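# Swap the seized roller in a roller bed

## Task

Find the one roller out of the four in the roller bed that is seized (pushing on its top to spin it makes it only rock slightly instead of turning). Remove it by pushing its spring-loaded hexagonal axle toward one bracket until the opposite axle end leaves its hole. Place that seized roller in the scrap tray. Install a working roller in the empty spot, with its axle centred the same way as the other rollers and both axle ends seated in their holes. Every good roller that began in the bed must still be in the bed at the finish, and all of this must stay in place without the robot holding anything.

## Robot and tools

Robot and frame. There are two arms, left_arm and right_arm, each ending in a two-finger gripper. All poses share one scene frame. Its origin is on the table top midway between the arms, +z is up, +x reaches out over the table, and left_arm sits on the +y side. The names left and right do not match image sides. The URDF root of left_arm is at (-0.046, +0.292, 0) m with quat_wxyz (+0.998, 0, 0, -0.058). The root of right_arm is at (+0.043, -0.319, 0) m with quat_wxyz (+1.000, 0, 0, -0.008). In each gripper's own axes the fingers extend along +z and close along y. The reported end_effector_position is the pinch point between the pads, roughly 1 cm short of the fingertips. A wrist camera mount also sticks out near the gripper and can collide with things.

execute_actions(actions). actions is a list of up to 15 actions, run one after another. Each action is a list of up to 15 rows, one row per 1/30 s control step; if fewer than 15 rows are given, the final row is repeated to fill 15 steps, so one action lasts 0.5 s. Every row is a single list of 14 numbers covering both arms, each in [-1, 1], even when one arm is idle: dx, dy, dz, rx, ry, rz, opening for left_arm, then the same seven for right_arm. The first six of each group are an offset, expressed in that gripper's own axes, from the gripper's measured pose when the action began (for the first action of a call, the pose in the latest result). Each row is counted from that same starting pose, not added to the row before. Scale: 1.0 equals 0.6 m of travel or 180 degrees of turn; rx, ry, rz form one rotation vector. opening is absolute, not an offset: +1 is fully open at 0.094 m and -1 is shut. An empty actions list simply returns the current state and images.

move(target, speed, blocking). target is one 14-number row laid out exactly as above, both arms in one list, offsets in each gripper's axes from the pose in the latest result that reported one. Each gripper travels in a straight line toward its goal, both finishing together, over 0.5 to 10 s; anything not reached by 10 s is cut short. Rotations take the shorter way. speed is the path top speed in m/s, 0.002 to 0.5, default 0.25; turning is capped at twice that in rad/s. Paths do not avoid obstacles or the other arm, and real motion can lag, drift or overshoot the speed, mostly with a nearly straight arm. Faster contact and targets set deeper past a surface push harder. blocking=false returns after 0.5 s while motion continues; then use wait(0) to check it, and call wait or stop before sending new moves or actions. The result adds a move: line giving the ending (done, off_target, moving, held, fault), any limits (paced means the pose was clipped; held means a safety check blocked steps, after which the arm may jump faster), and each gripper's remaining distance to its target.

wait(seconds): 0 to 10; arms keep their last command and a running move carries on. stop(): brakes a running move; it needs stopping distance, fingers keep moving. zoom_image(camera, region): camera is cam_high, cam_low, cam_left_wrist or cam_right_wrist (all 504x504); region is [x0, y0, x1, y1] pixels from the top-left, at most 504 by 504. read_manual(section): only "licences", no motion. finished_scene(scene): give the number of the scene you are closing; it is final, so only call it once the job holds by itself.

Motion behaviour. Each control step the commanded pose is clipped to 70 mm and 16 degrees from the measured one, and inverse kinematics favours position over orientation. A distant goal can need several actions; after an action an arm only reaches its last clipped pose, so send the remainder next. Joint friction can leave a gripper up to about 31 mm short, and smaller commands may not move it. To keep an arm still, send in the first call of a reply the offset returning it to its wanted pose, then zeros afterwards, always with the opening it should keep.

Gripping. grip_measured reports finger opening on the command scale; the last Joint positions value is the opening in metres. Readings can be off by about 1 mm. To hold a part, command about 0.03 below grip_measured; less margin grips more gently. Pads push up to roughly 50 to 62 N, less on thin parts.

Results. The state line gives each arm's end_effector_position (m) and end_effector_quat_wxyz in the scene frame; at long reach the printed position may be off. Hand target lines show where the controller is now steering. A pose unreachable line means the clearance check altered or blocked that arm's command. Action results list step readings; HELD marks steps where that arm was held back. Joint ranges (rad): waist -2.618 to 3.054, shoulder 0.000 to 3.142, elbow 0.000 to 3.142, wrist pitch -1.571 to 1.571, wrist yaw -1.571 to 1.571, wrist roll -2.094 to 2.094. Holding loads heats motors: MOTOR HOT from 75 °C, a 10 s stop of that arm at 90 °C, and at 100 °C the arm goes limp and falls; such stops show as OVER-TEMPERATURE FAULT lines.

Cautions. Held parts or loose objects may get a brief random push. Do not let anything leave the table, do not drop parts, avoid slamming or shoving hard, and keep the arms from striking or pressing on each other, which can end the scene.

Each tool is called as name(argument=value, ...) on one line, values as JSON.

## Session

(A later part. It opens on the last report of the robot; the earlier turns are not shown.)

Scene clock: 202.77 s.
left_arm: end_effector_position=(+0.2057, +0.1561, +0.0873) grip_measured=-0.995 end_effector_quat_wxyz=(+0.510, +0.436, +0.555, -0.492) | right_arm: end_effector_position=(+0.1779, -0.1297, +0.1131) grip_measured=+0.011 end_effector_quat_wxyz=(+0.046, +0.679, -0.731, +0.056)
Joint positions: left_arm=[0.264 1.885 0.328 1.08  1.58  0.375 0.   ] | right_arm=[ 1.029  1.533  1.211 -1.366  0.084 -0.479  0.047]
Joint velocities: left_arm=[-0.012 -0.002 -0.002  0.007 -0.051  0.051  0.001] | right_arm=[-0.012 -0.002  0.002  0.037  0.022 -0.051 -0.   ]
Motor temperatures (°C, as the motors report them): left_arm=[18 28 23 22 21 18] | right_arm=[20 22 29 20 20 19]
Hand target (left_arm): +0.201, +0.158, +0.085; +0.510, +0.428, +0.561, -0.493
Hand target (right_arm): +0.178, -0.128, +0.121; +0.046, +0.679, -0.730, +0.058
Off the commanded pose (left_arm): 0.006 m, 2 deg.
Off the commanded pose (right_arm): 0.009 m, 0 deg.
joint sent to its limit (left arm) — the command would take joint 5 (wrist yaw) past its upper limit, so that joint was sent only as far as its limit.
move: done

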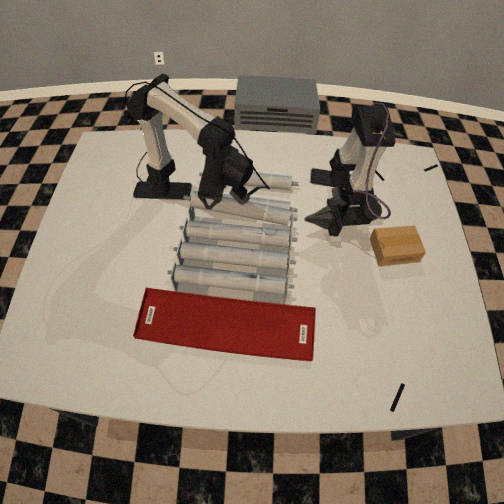

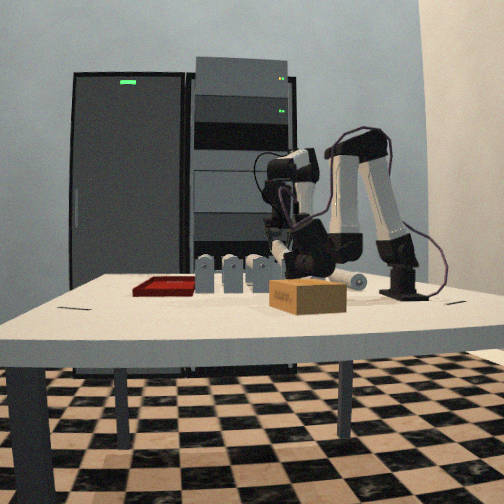

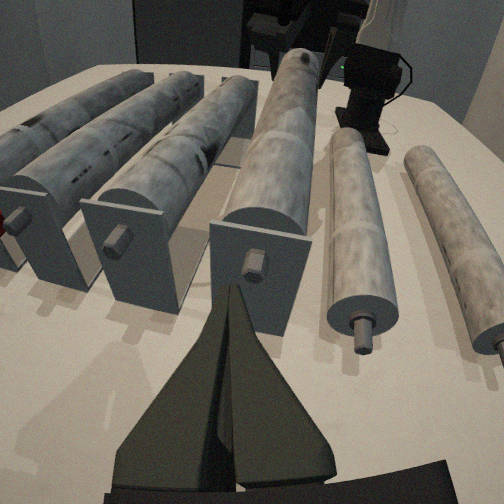

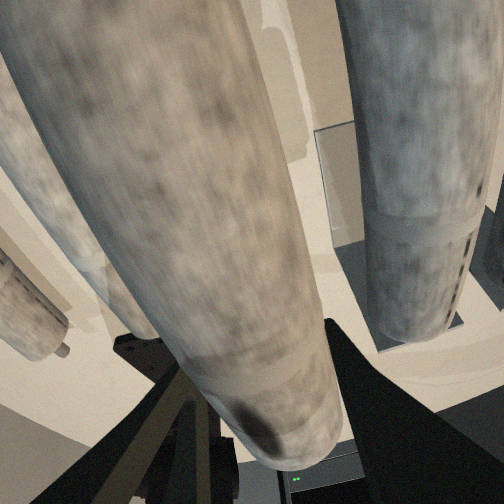

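move(target=[0,0,0,0,0,0,-0.3,0,0,-0.03,0,0.02,0,-0.1], speed=0.04)

move(target=[0,0,0,0,0,0,-0.3,0.075,0,0,0,0,0,-0.1], speed=0.04)

move(target=[0,0,0,0,0,0,-0.3,0,0,-0.06,0,-0.07,0,-0.1], speed=0.08)

move(target=[0,0,0,0,0,0,-0.3,-0.03,-0.56,0.03,0,0,0,-0.1], speed=0.12)

Scene clock: 208.00 s.
left_arm: end_effector_position=(+0.2057, +0.1561, +0.0873) grip_measured=-0.301 end_effector_quat_wxyz=(+0.510, +0.436, +0.555, -0.492) | right_arm: end_effector_position=(+0.1773, -0.1276, +0.1223) grip_measured=+0.011 end_effector_quat_wxyz=(+0.069, +0.675, -0.731, +0.071)
Joint positions: left_arm=[0.264 1.885 0.328 1.08  1.58  0.375 0.033] | right_arm=[ 1.046  1.586  1.291 -1.449  0.098 -0.453  0.047]
Joint velocities: left_arm=[ 0.007 -0.012  0.007 -0.007 -0.051  0.066  0.   ] | right_arm=[-0.022  0.012 -0.002  0.007  0.095  0.066  0.001]
Motor temperatures (°C, as the motors report them): left_arm=[18 28 23 22 21 18] | right_arm=[20 23 30 20 20 19]
Hand target (left_arm): +0.206, +0.156, +0.087; +0.510, +0.436, +0.555, -0.492
Hand target (right_arm): +0.178, -0.127, +0.131; +0.068, +0.676, -0.730, +0.078
Off the commanded pose (left_arm): 0.000 m, 0 deg.
Off the commanded pose (right_arm): 0.009 m, 1 deg.
joint sent to its limit (left arm) — the command would take joint 5 (wrist yaw) past its upper limit, so that joint was sent only as far as its limit.
move: done

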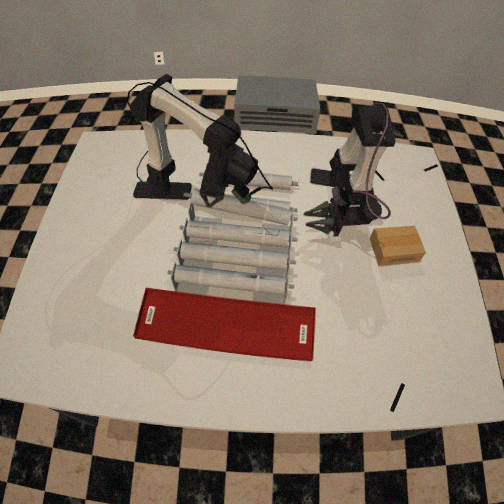

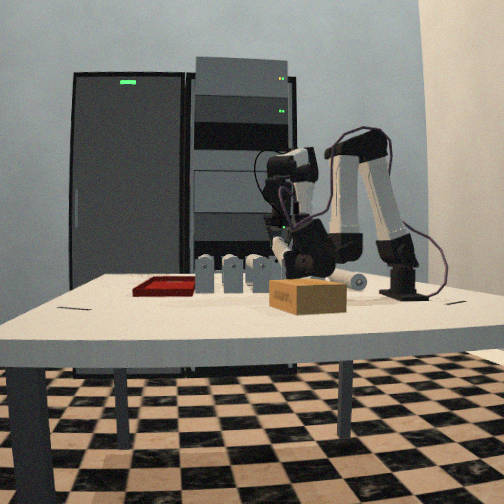

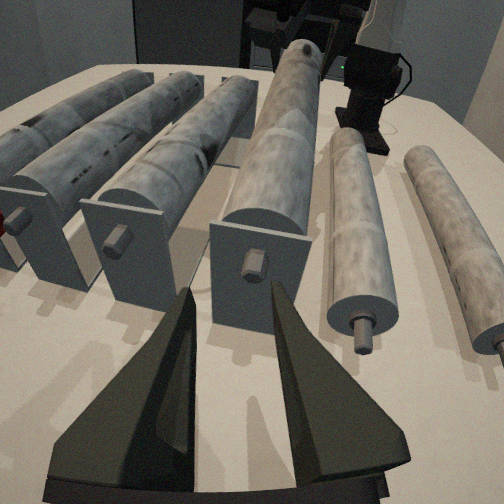

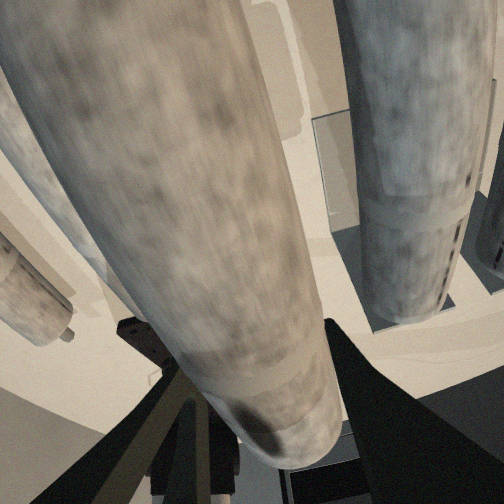

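Scene clock: 209.43 s.
left_arm: end_effector_position=(+0.2057, +0.1561, +0.0873) grip_measured=-0.301 end_effector_quat_wxyz=(+0.510, +0.436, +0.555, -0.492) | right_arm: end_effector_position=(+0.1782, -0.1589, +0.1258) grip_measured=+0.011 end_effector_quat_wxyz=(+0.060, +0.675, -0.733, +0.063)
Joint positions: left_arm=[0.264 1.885 0.328 1.08  1.58  0.375 0.033] | right_arm=[ 0.965  1.467  1.196 -1.444  0.098 -0.532  0.047]
Joint velocities: left_arm=[-0.002  0.017 -0.007 -0.007 -0.037 -0.007 -0.   ] | right_arm=[-0.007  0.007 -0.027  0.066 -0.081 -0.007  0.001]
Motor temperatures (°C, as the motors report them): left_arm=[18 28 23 22 21 18] | right_arm=[20 23 30 20 20 19]
Hand target (left_arm): +0.206, +0.156, +0.087; +0.510, +0.436, +0.555, -0.492
Hand target (right_arm): +0.175, -0.171, +0.131; +0.068, +0.675, -0.731, +0.071
Off the commanded pose (left_arm): 0.000 m, 0 deg.
Off the commanded pose (right_arm): 0.014 m, 1 deg.
joint sent to its limit (left arm) — the command would take joint 5 (wrist yaw) past its upper limit, so that joint was sent only as far as its limit.
move: off_target (right_arm)

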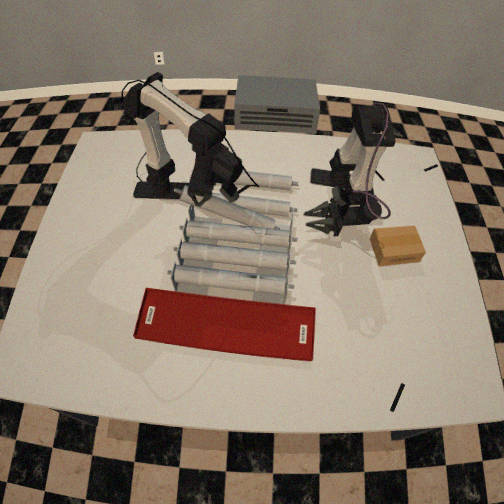

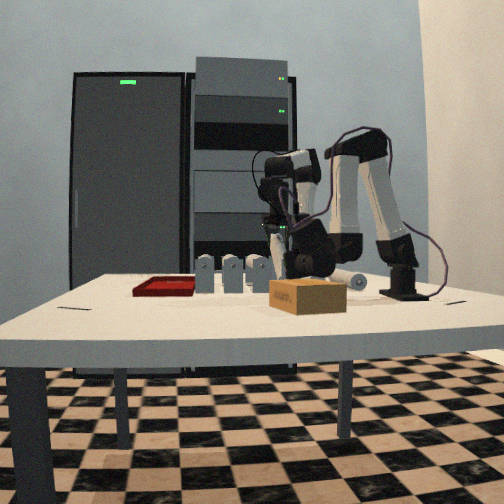

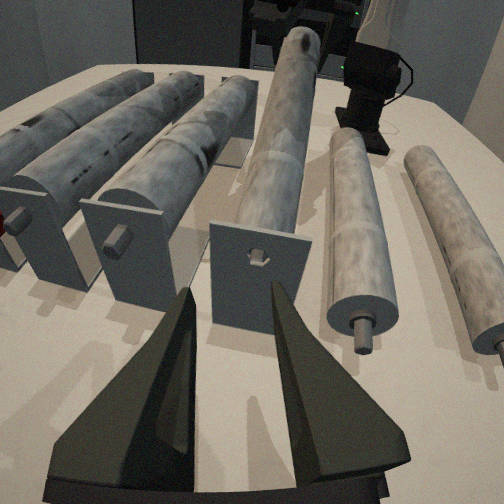

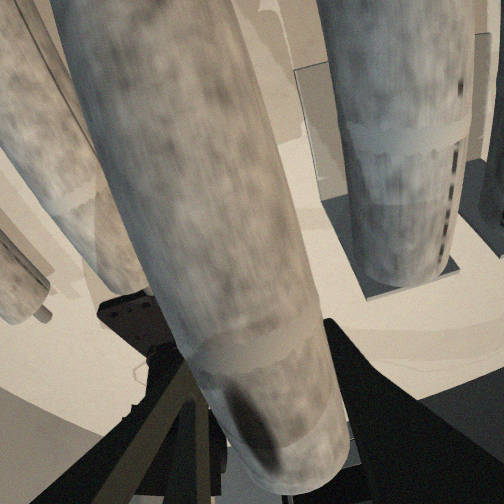

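Scene clock: 211.07 s.
left_arm: end_effector_position=(+0.2057, +0.1561, +0.0873) grip_measured=-0.301 end_effector_quat_wxyz=(+0.510, +0.436, +0.555, -0.492) | right_arm: end_effector_position=(+0.1751, -0.1591, +0.1466) grip_measured=+0.011 end_effector_quat_wxyz=(+0.012, +0.676, -0.737, +0.001)
Joint positions: left_arm=[0.264 1.885 0.328 1.08  1.58  0.375 0.033] | right_arm=[ 0.896  1.352  1.196 -1.439 -0.    -0.605  0.047]
Joint velocities: left_arm=[ 0.017 -0.007 -0.002  0.022 -0.022 -0.051  0.001] | right_arm=[-0.007 -0.017 -0.012  0.037  0.037 -0.007 -0.001]
Motor temperatures (°C, as the motors report them): left_arm=[18 28 23 22 21 18] | right_arm=[20 23 30 20 20 19]
Hand target (left_arm): +0.206, +0.156, +0.087; +0.510, +0.436, +0.555, -0.492
Hand target (right_arm): +0.178, -0.152, +0.161; -0.020, +0.679, -0.734, -0.013
Off the commanded pose (left_arm): 0.000 m, 0 deg.
Off the commanded pose (right_arm): 0.016 m, 4 deg.
joint sent to its limit (left arm) — the command would take joint 5 (wrist yaw) past its upper limit, so that joint was sent only as far as its limit.
move: off_target (right_arm)

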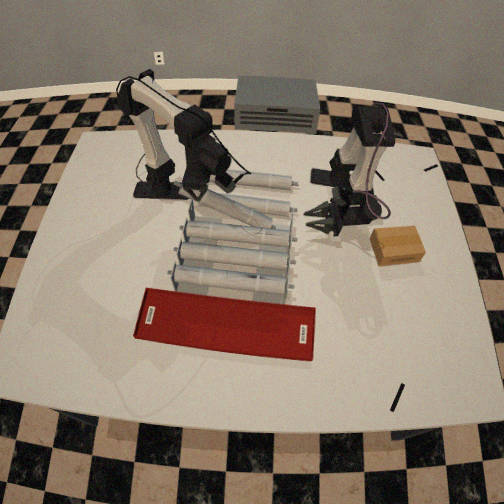

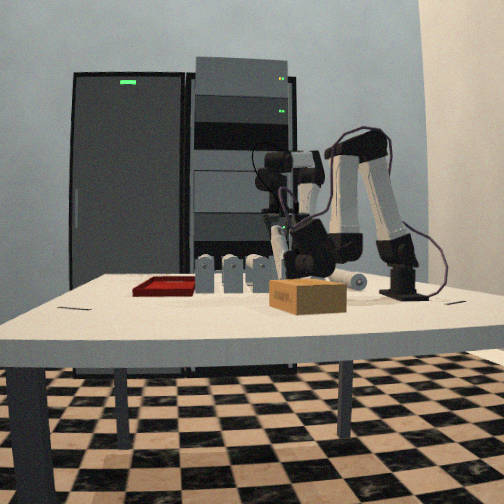

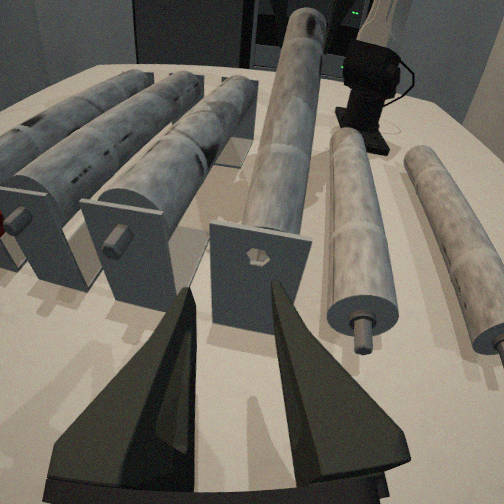

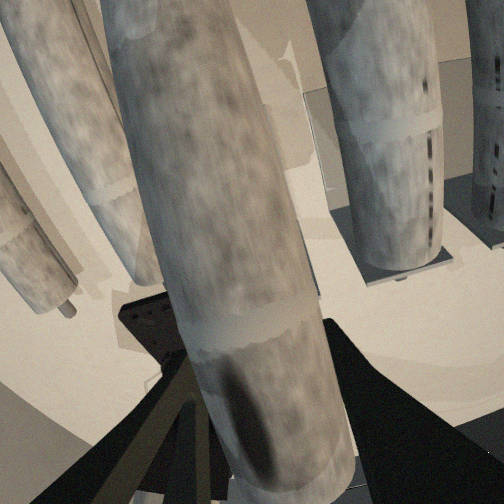

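Scene clock: 214.23 s.
left_arm: end_effector_position=(+0.2057, +0.1561, +0.0873) grip_measured=-0.301 end_effector_quat_wxyz=(+0.510, +0.436, +0.555, -0.492) | right_arm: end_effector_position=(+0.5131, -0.1605, +0.1335) grip_measured=-0.098 end_effector_quat_wxyz=(-0.074, +0.673, -0.735, +0.034)
Joint positions: left_arm=[0.264 1.885 0.328 1.08  1.58  0.375 0.033] | right_arm=[ 0.343  2.442  2.578 -1.543  0.002 -1.157  0.042]
Joint velocities: left_arm=[-0.017 -0.017  0.017  0.037  0.022  0.007 -0.   ] | right_arm=[ 0.017 -0.002  0.032 -0.037 -0.022 -0.066  0.001]
Motor temperatures (°C, as the motors report them): left_arm=[18 28 23 22 21 18] | right_arm=[20 24 30 20 20 19]
Hand target (left_arm): +0.206, +0.156, +0.087; +0.510, +0.436, +0.555, -0.492
Hand target (right_arm): +0.513, -0.164, +0.128; +0.064, -0.675, +0.734, -0.033
Off the commanded pose (left_arm): 0.000 m, 0 deg.
Off the commanded pose (right_arm): 0.014 m, 11 deg.
joint sent to its limit (left arm) — the command would take joint 5 (wrist yaw) past its upper limit, so that joint was sent only as far as its limit.
joint sent to its limit (right arm) — the command would take joint 4 (wrist pitch) past its lower limit, so that joint was sent only as far as its limit.
move: off_target (right_arm); limits=paced

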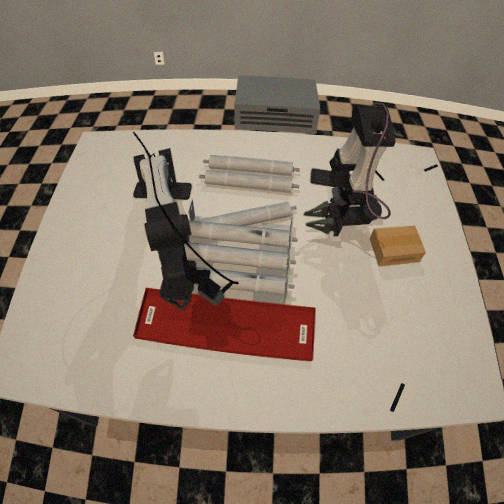

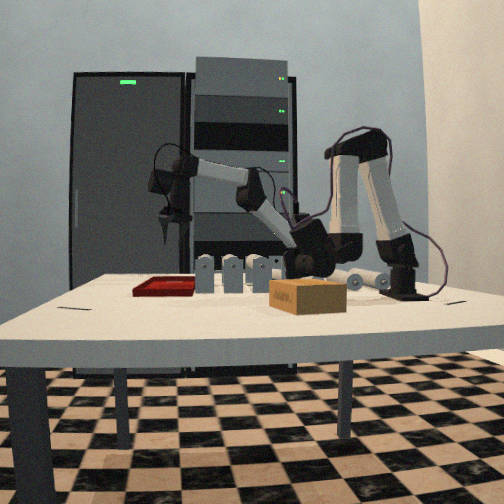

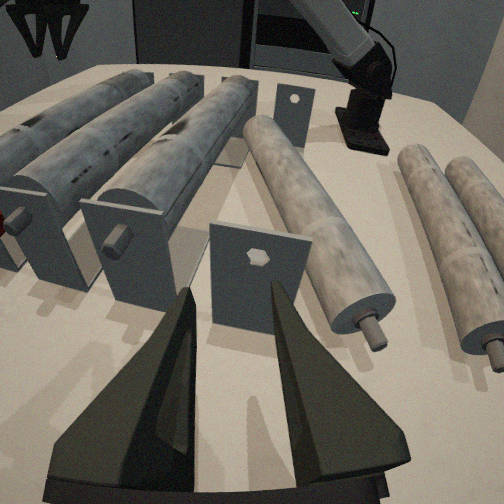

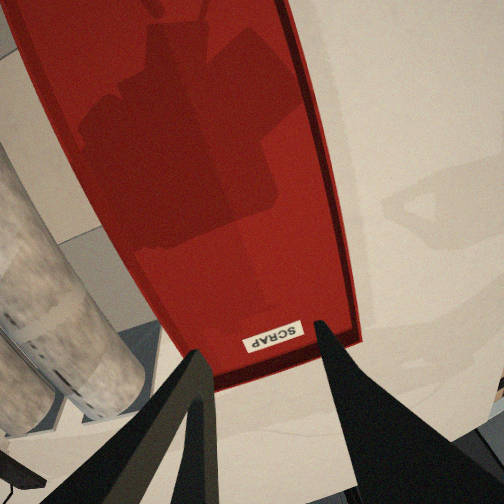

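move(target=[0,0,0,0,0,0,-0.3,-0.19,0.57,-0.09,-0.045,0.02,0,0.6])

move(target=[0,0,0,0,0,0,-0.3,0,0,0,0,0,-0.09,0.6])

Scene clock: 219.57 s.
left_arm: end_effector_position=(+0.2057, +0.1561, +0.0873) grip_measured=-0.301 end_effector_quat_wxyz=(+0.510, +0.436, +0.555, -0.492) | right_arm: end_effector_position=(+0.1769, -0.0158, +0.1403) grip_measured=+0.598 end_effector_quat_wxyz=(-0.012, +0.678, -0.735, +0.001)
Joint positions: left_arm=[0.264 1.885 0.328 1.08  1.58  0.375 0.033] | right_arm=[ 1.176  1.78   1.597 -1.366  0.011 -0.331  0.075]
Joint velocities: left_arm=[-0.012 -0.002 -0.017 -0.007  0.022 -0.022 -0.001] | right_arm=[ 0.007 -0.017 -0.027 -0.051  0.007  0.007  0.   ]
Motor temperatures (°C, as the motors report them): left_arm=[18 28 22 22 21 18] | right_arm=[20 27 30 20 20 19]
Hand target (left_arm): +0.206, +0.156, +0.087; +0.510, +0.436, +0.555, -0.492
Hand target (right_arm): +0.173, -0.025, +0.137; +0.003, +0.675, -0.738, +0.006
Off the commanded pose (left_arm): 0.000 m, 0 deg.
Off the commanded pose (right_arm): 0.004 m, 1 deg.
joint sent to its limit (left arm) — the command would take joint 5 (wrist yaw) past its upper limit, so that joint was sent only as far as its limit.
move: done

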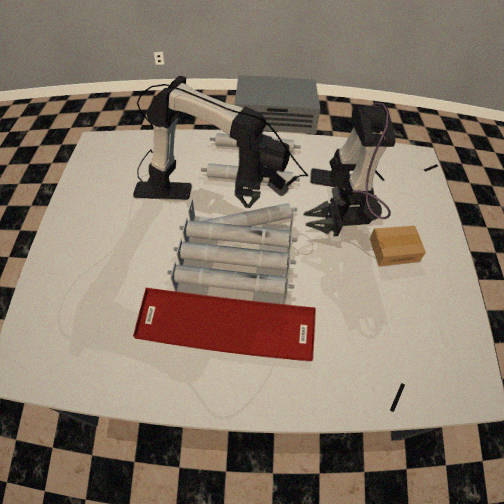

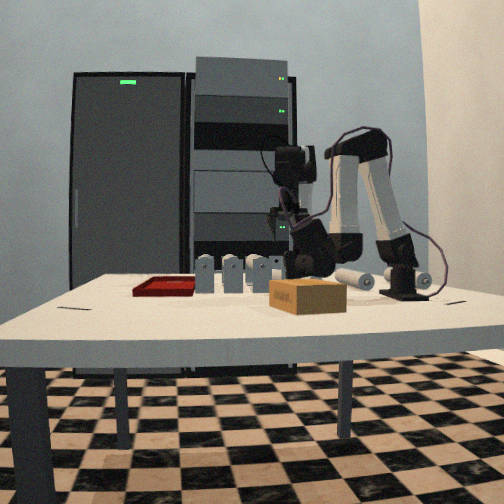

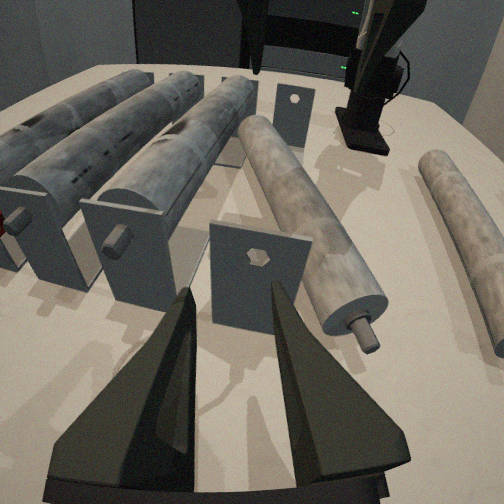

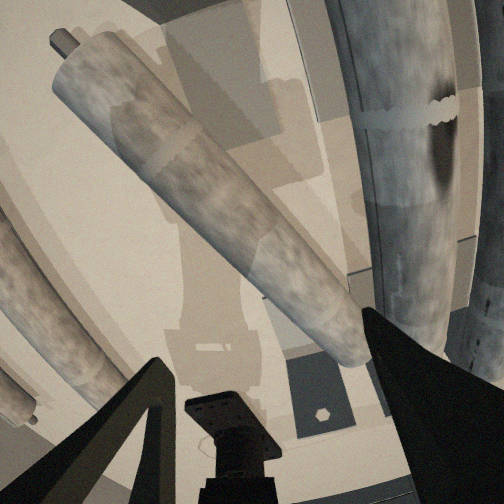

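Scene clock: 220.67 s.
left_arm: end_effector_position=(+0.2057, +0.1561, +0.0873) grip_measured=-0.301 end_effector_quat_wxyz=(+0.510, +0.436, +0.555, -0.492) | right_arm: end_effector_position=(+0.1769, -0.0158, +0.1403) grip_measured=+0.598 end_effector_quat_wxyz=(-0.012, +0.772, -0.635, +0.002)
Joint positions: left_arm=[0.264 1.885 0.328 1.08  1.58  0.375 0.033] | right_arm=[ 1.176  1.78   1.597 -1.366  0.011 -0.605  0.075]
Joint velocities: left_arm=[-0.027  0.022 -0.022  0.007 -0.022  0.007 -0.001] | right_arm=[ 0.002 -0.002 -0.002 -0.037 -0.007 -0.007 -0.   ]
Motor temperatures (°C, as the motors report them): left_arm=[18 28 22 22 21 18] | right_arm=[20 27 30 20 20 19]
Hand target (left_arm): +0.206, +0.156, +0.087; +0.510, +0.436, +0.555, -0.492
Hand target (right_arm): +0.177, -0.016, +0.140; -0.012, +0.775, -0.632, +0.002
Off the commanded pose (left_arm): 0.000 m, 0 deg.
Off the commanded pose (right_arm): 0.000 m, 1 deg.
joint sent to its limit (left arm) — the command would take joint 5 (wrist yaw) past its upper limit, so that joint was sent only as far as its limit.
move: done

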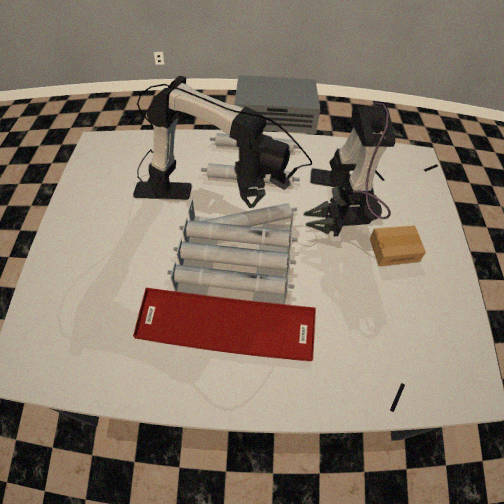

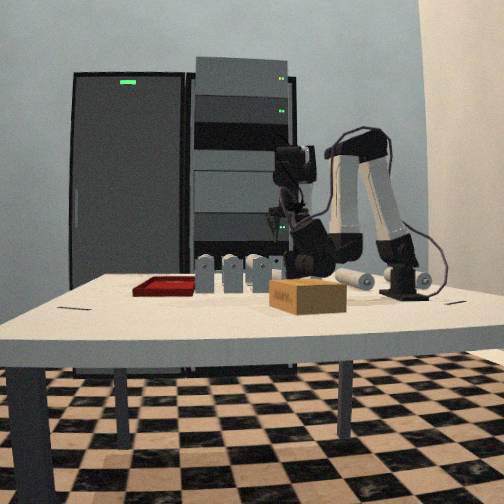

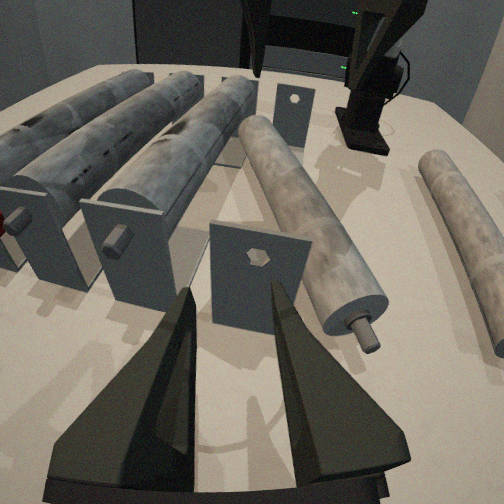

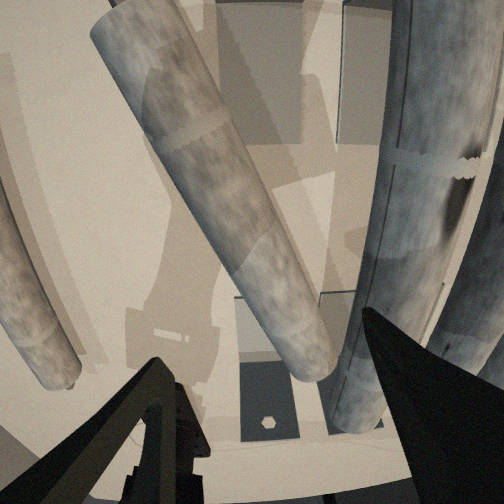

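A bit more yaw, descend, grip.

move(target=[0,0,0,0,0,0,-0.3,0,-0.015,0.185,0,0,-0.04,0.6], speed=0.06)

move(target=[0,0,0,0,0,0,-0.3,0,0,0,0,0,0,-0.1])

move(target=[0,0,0,0,0,0,-0.3,0,0.06,-0.02,0,0,0,-0.1], speed=0.06)

move(target=[0,0,0,0,0,0,-0.3,0,0,-0.2,0,0,0.12,-0.1], speed=0.08)

Scene clock: 225.87 s.
left_arm: end_effector_position=(+0.2057, +0.1561, +0.0873) grip_measured=-0.301 end_effector_quat_wxyz=(+0.510, +0.436, +0.555, -0.492) | right_arm: end_effector_position=(+0.1848, -0.0129, +0.0432) grip_measured=+0.599 end_effector_quat_wxyz=(-0.014, +0.811, -0.585, -0.001)
Joint positions: left_arm=[0.264 1.885 0.328 1.08  1.58  0.375 0.033] | right_arm=[ 1.154  1.845  1.288 -0.987  0.003 -0.753  0.075]
Joint velocities: left_arm=[-0.017  0.007  0.007 -0.051  0.037 -0.022  0.001] | right_arm=[-0.012  0.012 -0.012  0.022 -0.051 -0.022  0.001]
Motor temperatures (°C, as the motors report them): left_arm=[18 28 22 23 21 18] | right_arm=[20 27 30 20 20 19]
Hand target (left_arm): +0.206, +0.156, +0.087; +0.510, +0.436, +0.555, -0.492
Hand target (right_arm): +0.189, -0.014, +0.030; -0.012, +0.811, -0.586, +0.003
Off the commanded pose (left_arm): 0.000 m, 0 deg.
Off the commanded pose (right_arm): 0.014 m, 1 deg.
joint sent to its limit (left arm) — the command would take joint 5 (wrist yaw) past its upper limit, so that joint was sent only as far as its limit.
move: off_target (right_arm)

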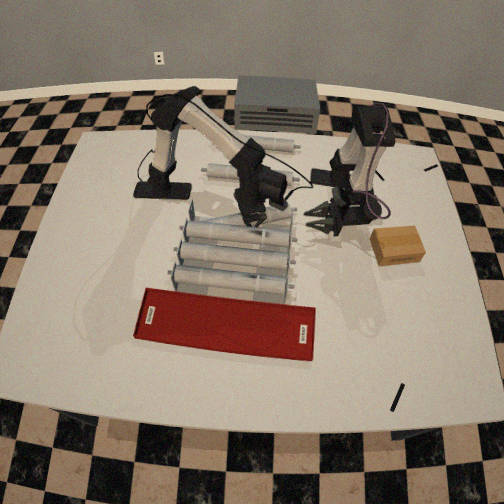

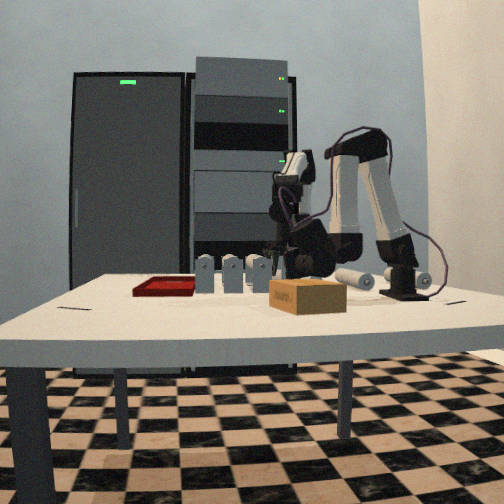

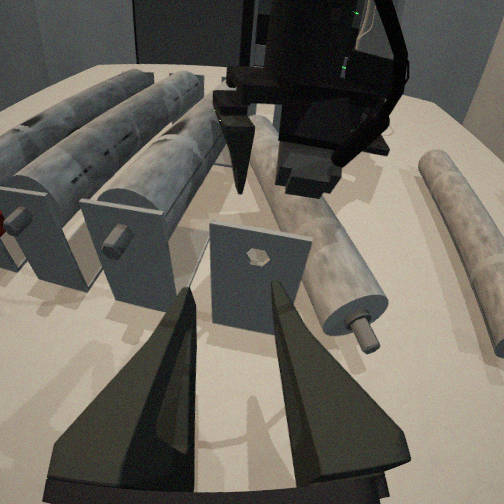

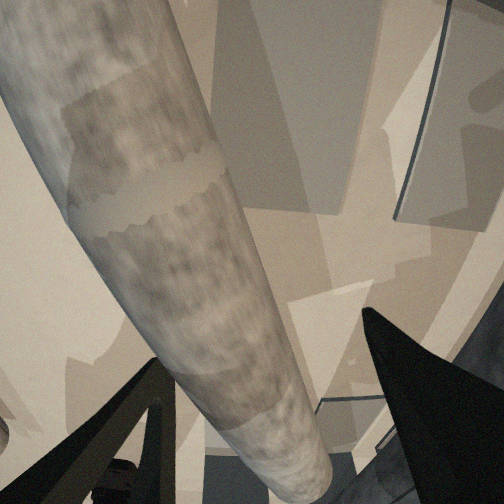

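Scene clock: 226.37 s.
left_arm: end_effector_position=(+0.2057, +0.1561, +0.0873) grip_measured=-0.301 end_effector_quat_wxyz=(+0.510, +0.436, +0.555, -0.492) | right_arm: end_effector_position=(+0.1757, -0.0175, +0.0443) grip_measured=-0.093 end_effector_quat_wxyz=(+0.003, +0.813, -0.582, -0.011)
Joint positions: left_arm=[0.264 1.885 0.328 1.08  1.58  0.375 0.033] | right_arm=[ 1.16   1.842  1.288 -1.02  -0.022 -0.755  0.043]
Joint velocities: left_arm=[ 0.007 -0.017  0.007 -0.007  0.037 -0.022  0.   ] | right_arm=[-0.012 -0.007  0.007  0.066  0.007 -0.037 -0.   ]
Motor temperatures (°C, as the motors report them): left_arm=[18 28 22 23 21 18] | right_arm=[20 27 29 20 20 19]
Hand target (left_arm): +0.206, +0.156, +0.087; +0.510, +0.436, +0.555, -0.492
Hand target (right_arm): +0.185, -0.013, +0.043; -0.013, +0.811, -0.585, -0.001
Off the commanded pose (left_arm): 0.000 m, 0 deg.
Off the commanded pose (right_arm): 0.010 m, 2 deg.
joint sent to its limit (left arm) — the command would take joint 5 (wrist yaw) past its upper limit, so that joint was sent only as far as its limit.
move: done

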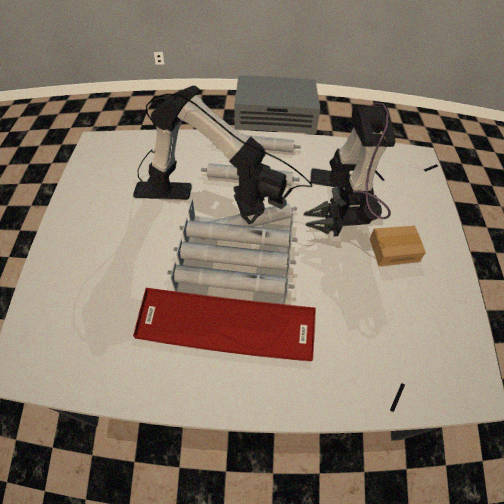

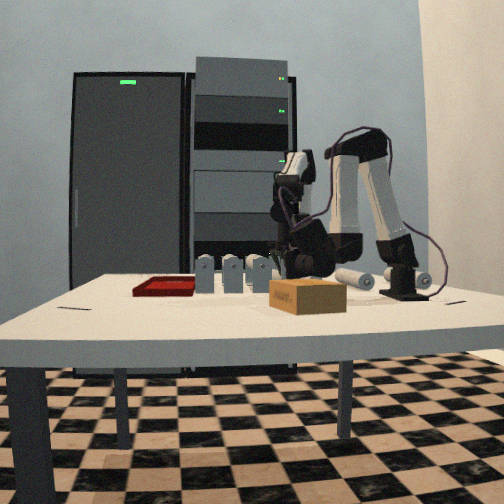

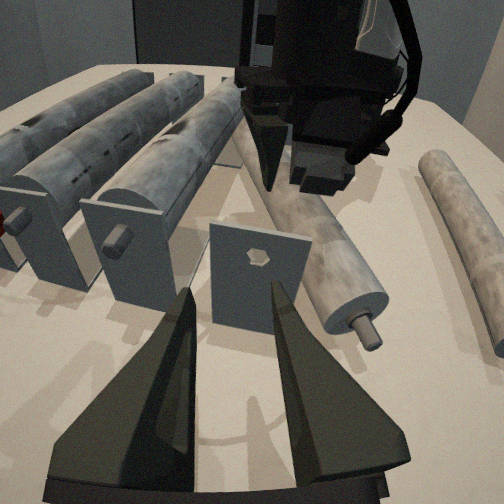

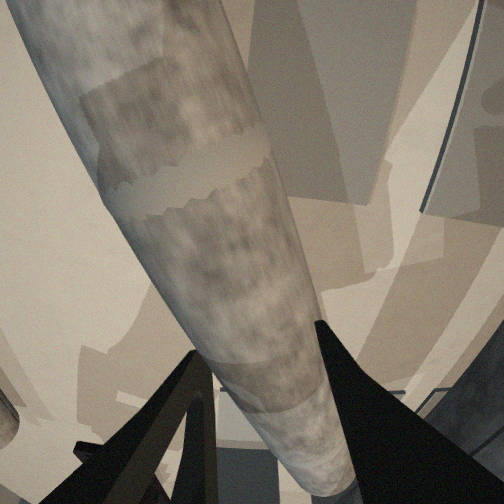

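Scene clock: 227.30 s.
left_arm: end_effector_position=(+0.2057, +0.1561, +0.0873) grip_measured=-0.301 end_effector_quat_wxyz=(+0.510, +0.436, +0.555, -0.492) | right_arm: end_effector_position=(+0.1476, -0.0187, +0.0603) grip_measured=-0.098 end_effector_quat_wxyz=(-0.012, +0.814, -0.581, -0.016)
Joint positions: left_arm=[0.264 1.885 0.328 1.08  1.58  0.375 0.033] | right_arm=[ 1.238  1.751  1.241 -1.028 -0.025 -0.681  0.042]
Joint velocities: left_arm=[-0.007 -0.002 -0.032  0.037 -0.022  0.022 -0.001] | right_arm=[-0.022  0.007  0.007  0.007 -0.022 -0.037 -0.002]
Motor temperatures (°C, as the motors report them): left_arm=[18 28 22 23 21 18] | right_arm=[20 28 29 20 20 19]
Hand target (left_arm): +0.206, +0.156, +0.087; +0.510, +0.436, +0.555, -0.492
Hand target (right_arm): +0.142, -0.030, +0.056; +0.004, +0.813, -0.582, -0.010
Off the commanded pose (left_arm): 0.000 m, 0 deg.
Off the commanded pose (right_arm): 0.012 m, 2 deg.
joint sent to its limit (left arm) — the command would take joint 5 (wrist yaw) past its upper limit, so that joint was sent only as far as its limit.
move: off_target (right_arm)

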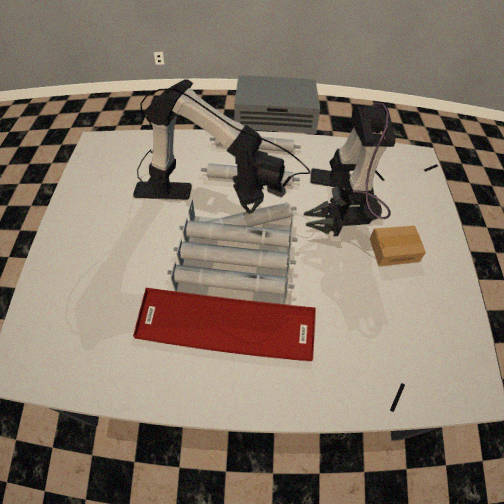

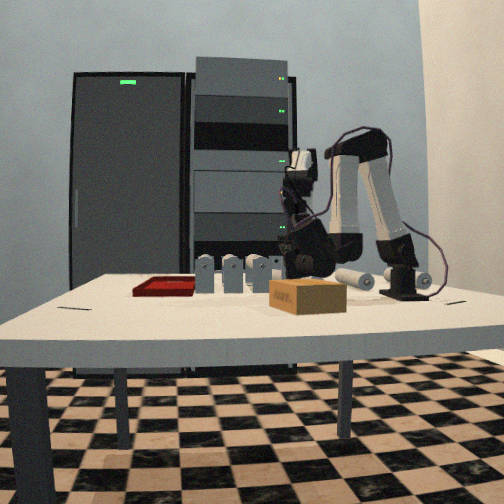

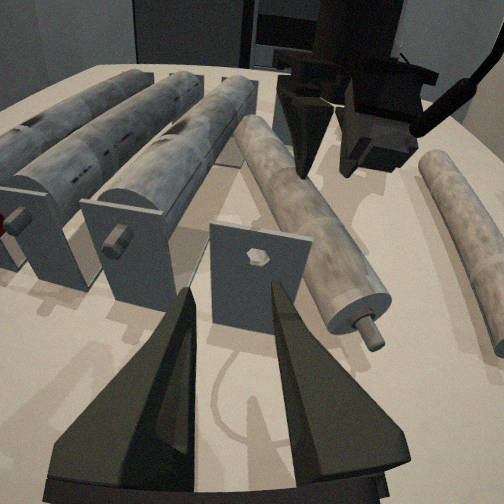

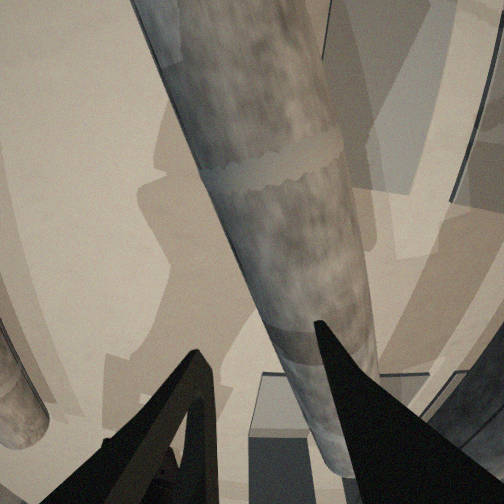

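Scene clock: 230.13 s.
left_arm: end_effector_position=(+0.2057, +0.1561, +0.0873) grip_measured=-0.301 end_effector_quat_wxyz=(+0.510, +0.436, +0.555, -0.492) | right_arm: end_effector_position=(+0.1471, -0.0201, +0.1778) grip_measured=-0.098 end_effector_quat_wxyz=(-0.014, +0.695, -0.719, -0.020)
Joint positions: left_arm=[0.264 1.885 0.328 1.08  1.58  0.375 0.033] | right_arm=[ 1.238  1.719  1.674 -1.483 -0.025 -0.314  0.042]
Joint velocities: left_arm=[-0.007  0.002 -0.012  0.037  0.022  0.037 -0.   ] | right_arm=[ 0.007 -0.012  0.002 -0.051 -0.007 -0.007 -0.001]
Motor temperatures (°C, as the motors report them): left_arm=[18 28 22 23 21 18] | right_arm=[20 28 30 20 20 19]
Hand target (left_arm): +0.206, +0.156, +0.087; +0.510, +0.436, +0.555, -0.492
Hand target (right_arm): +0.148, -0.022, +0.180; -0.009, +0.691, -0.723, -0.019
Off the commanded pose (left_arm): 0.000 m, 0 deg.
Off the commanded pose (right_arm): 0.005 m, 1 deg.
joint sent to its limit (left arm) — the command would take joint 5 (wrist yaw) past its upper limit, so that joint was sent only as far as its limit.
move: done

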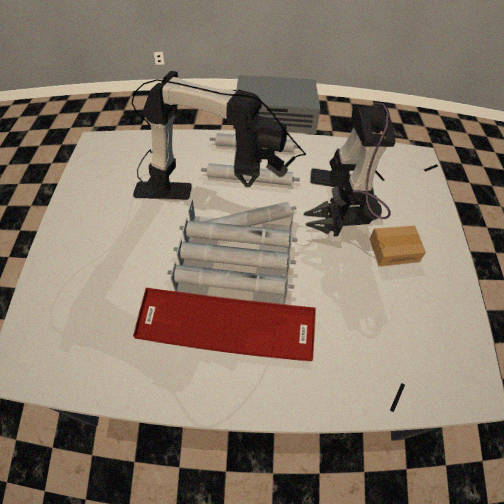

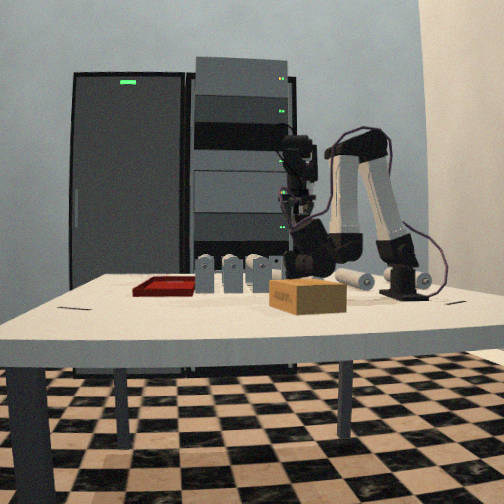

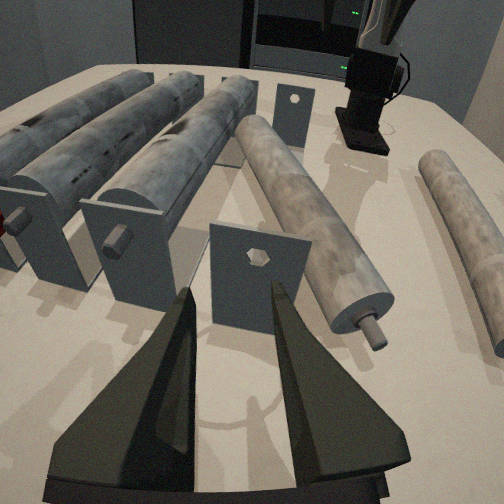

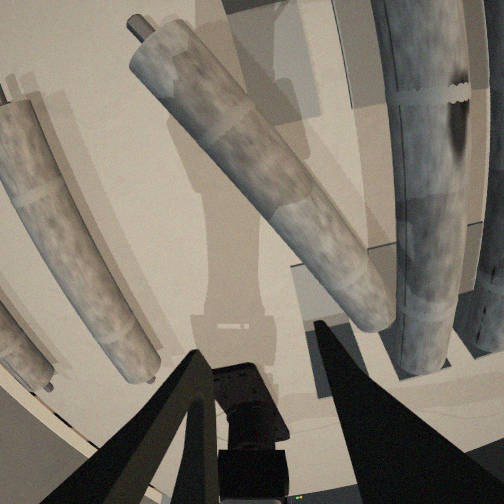

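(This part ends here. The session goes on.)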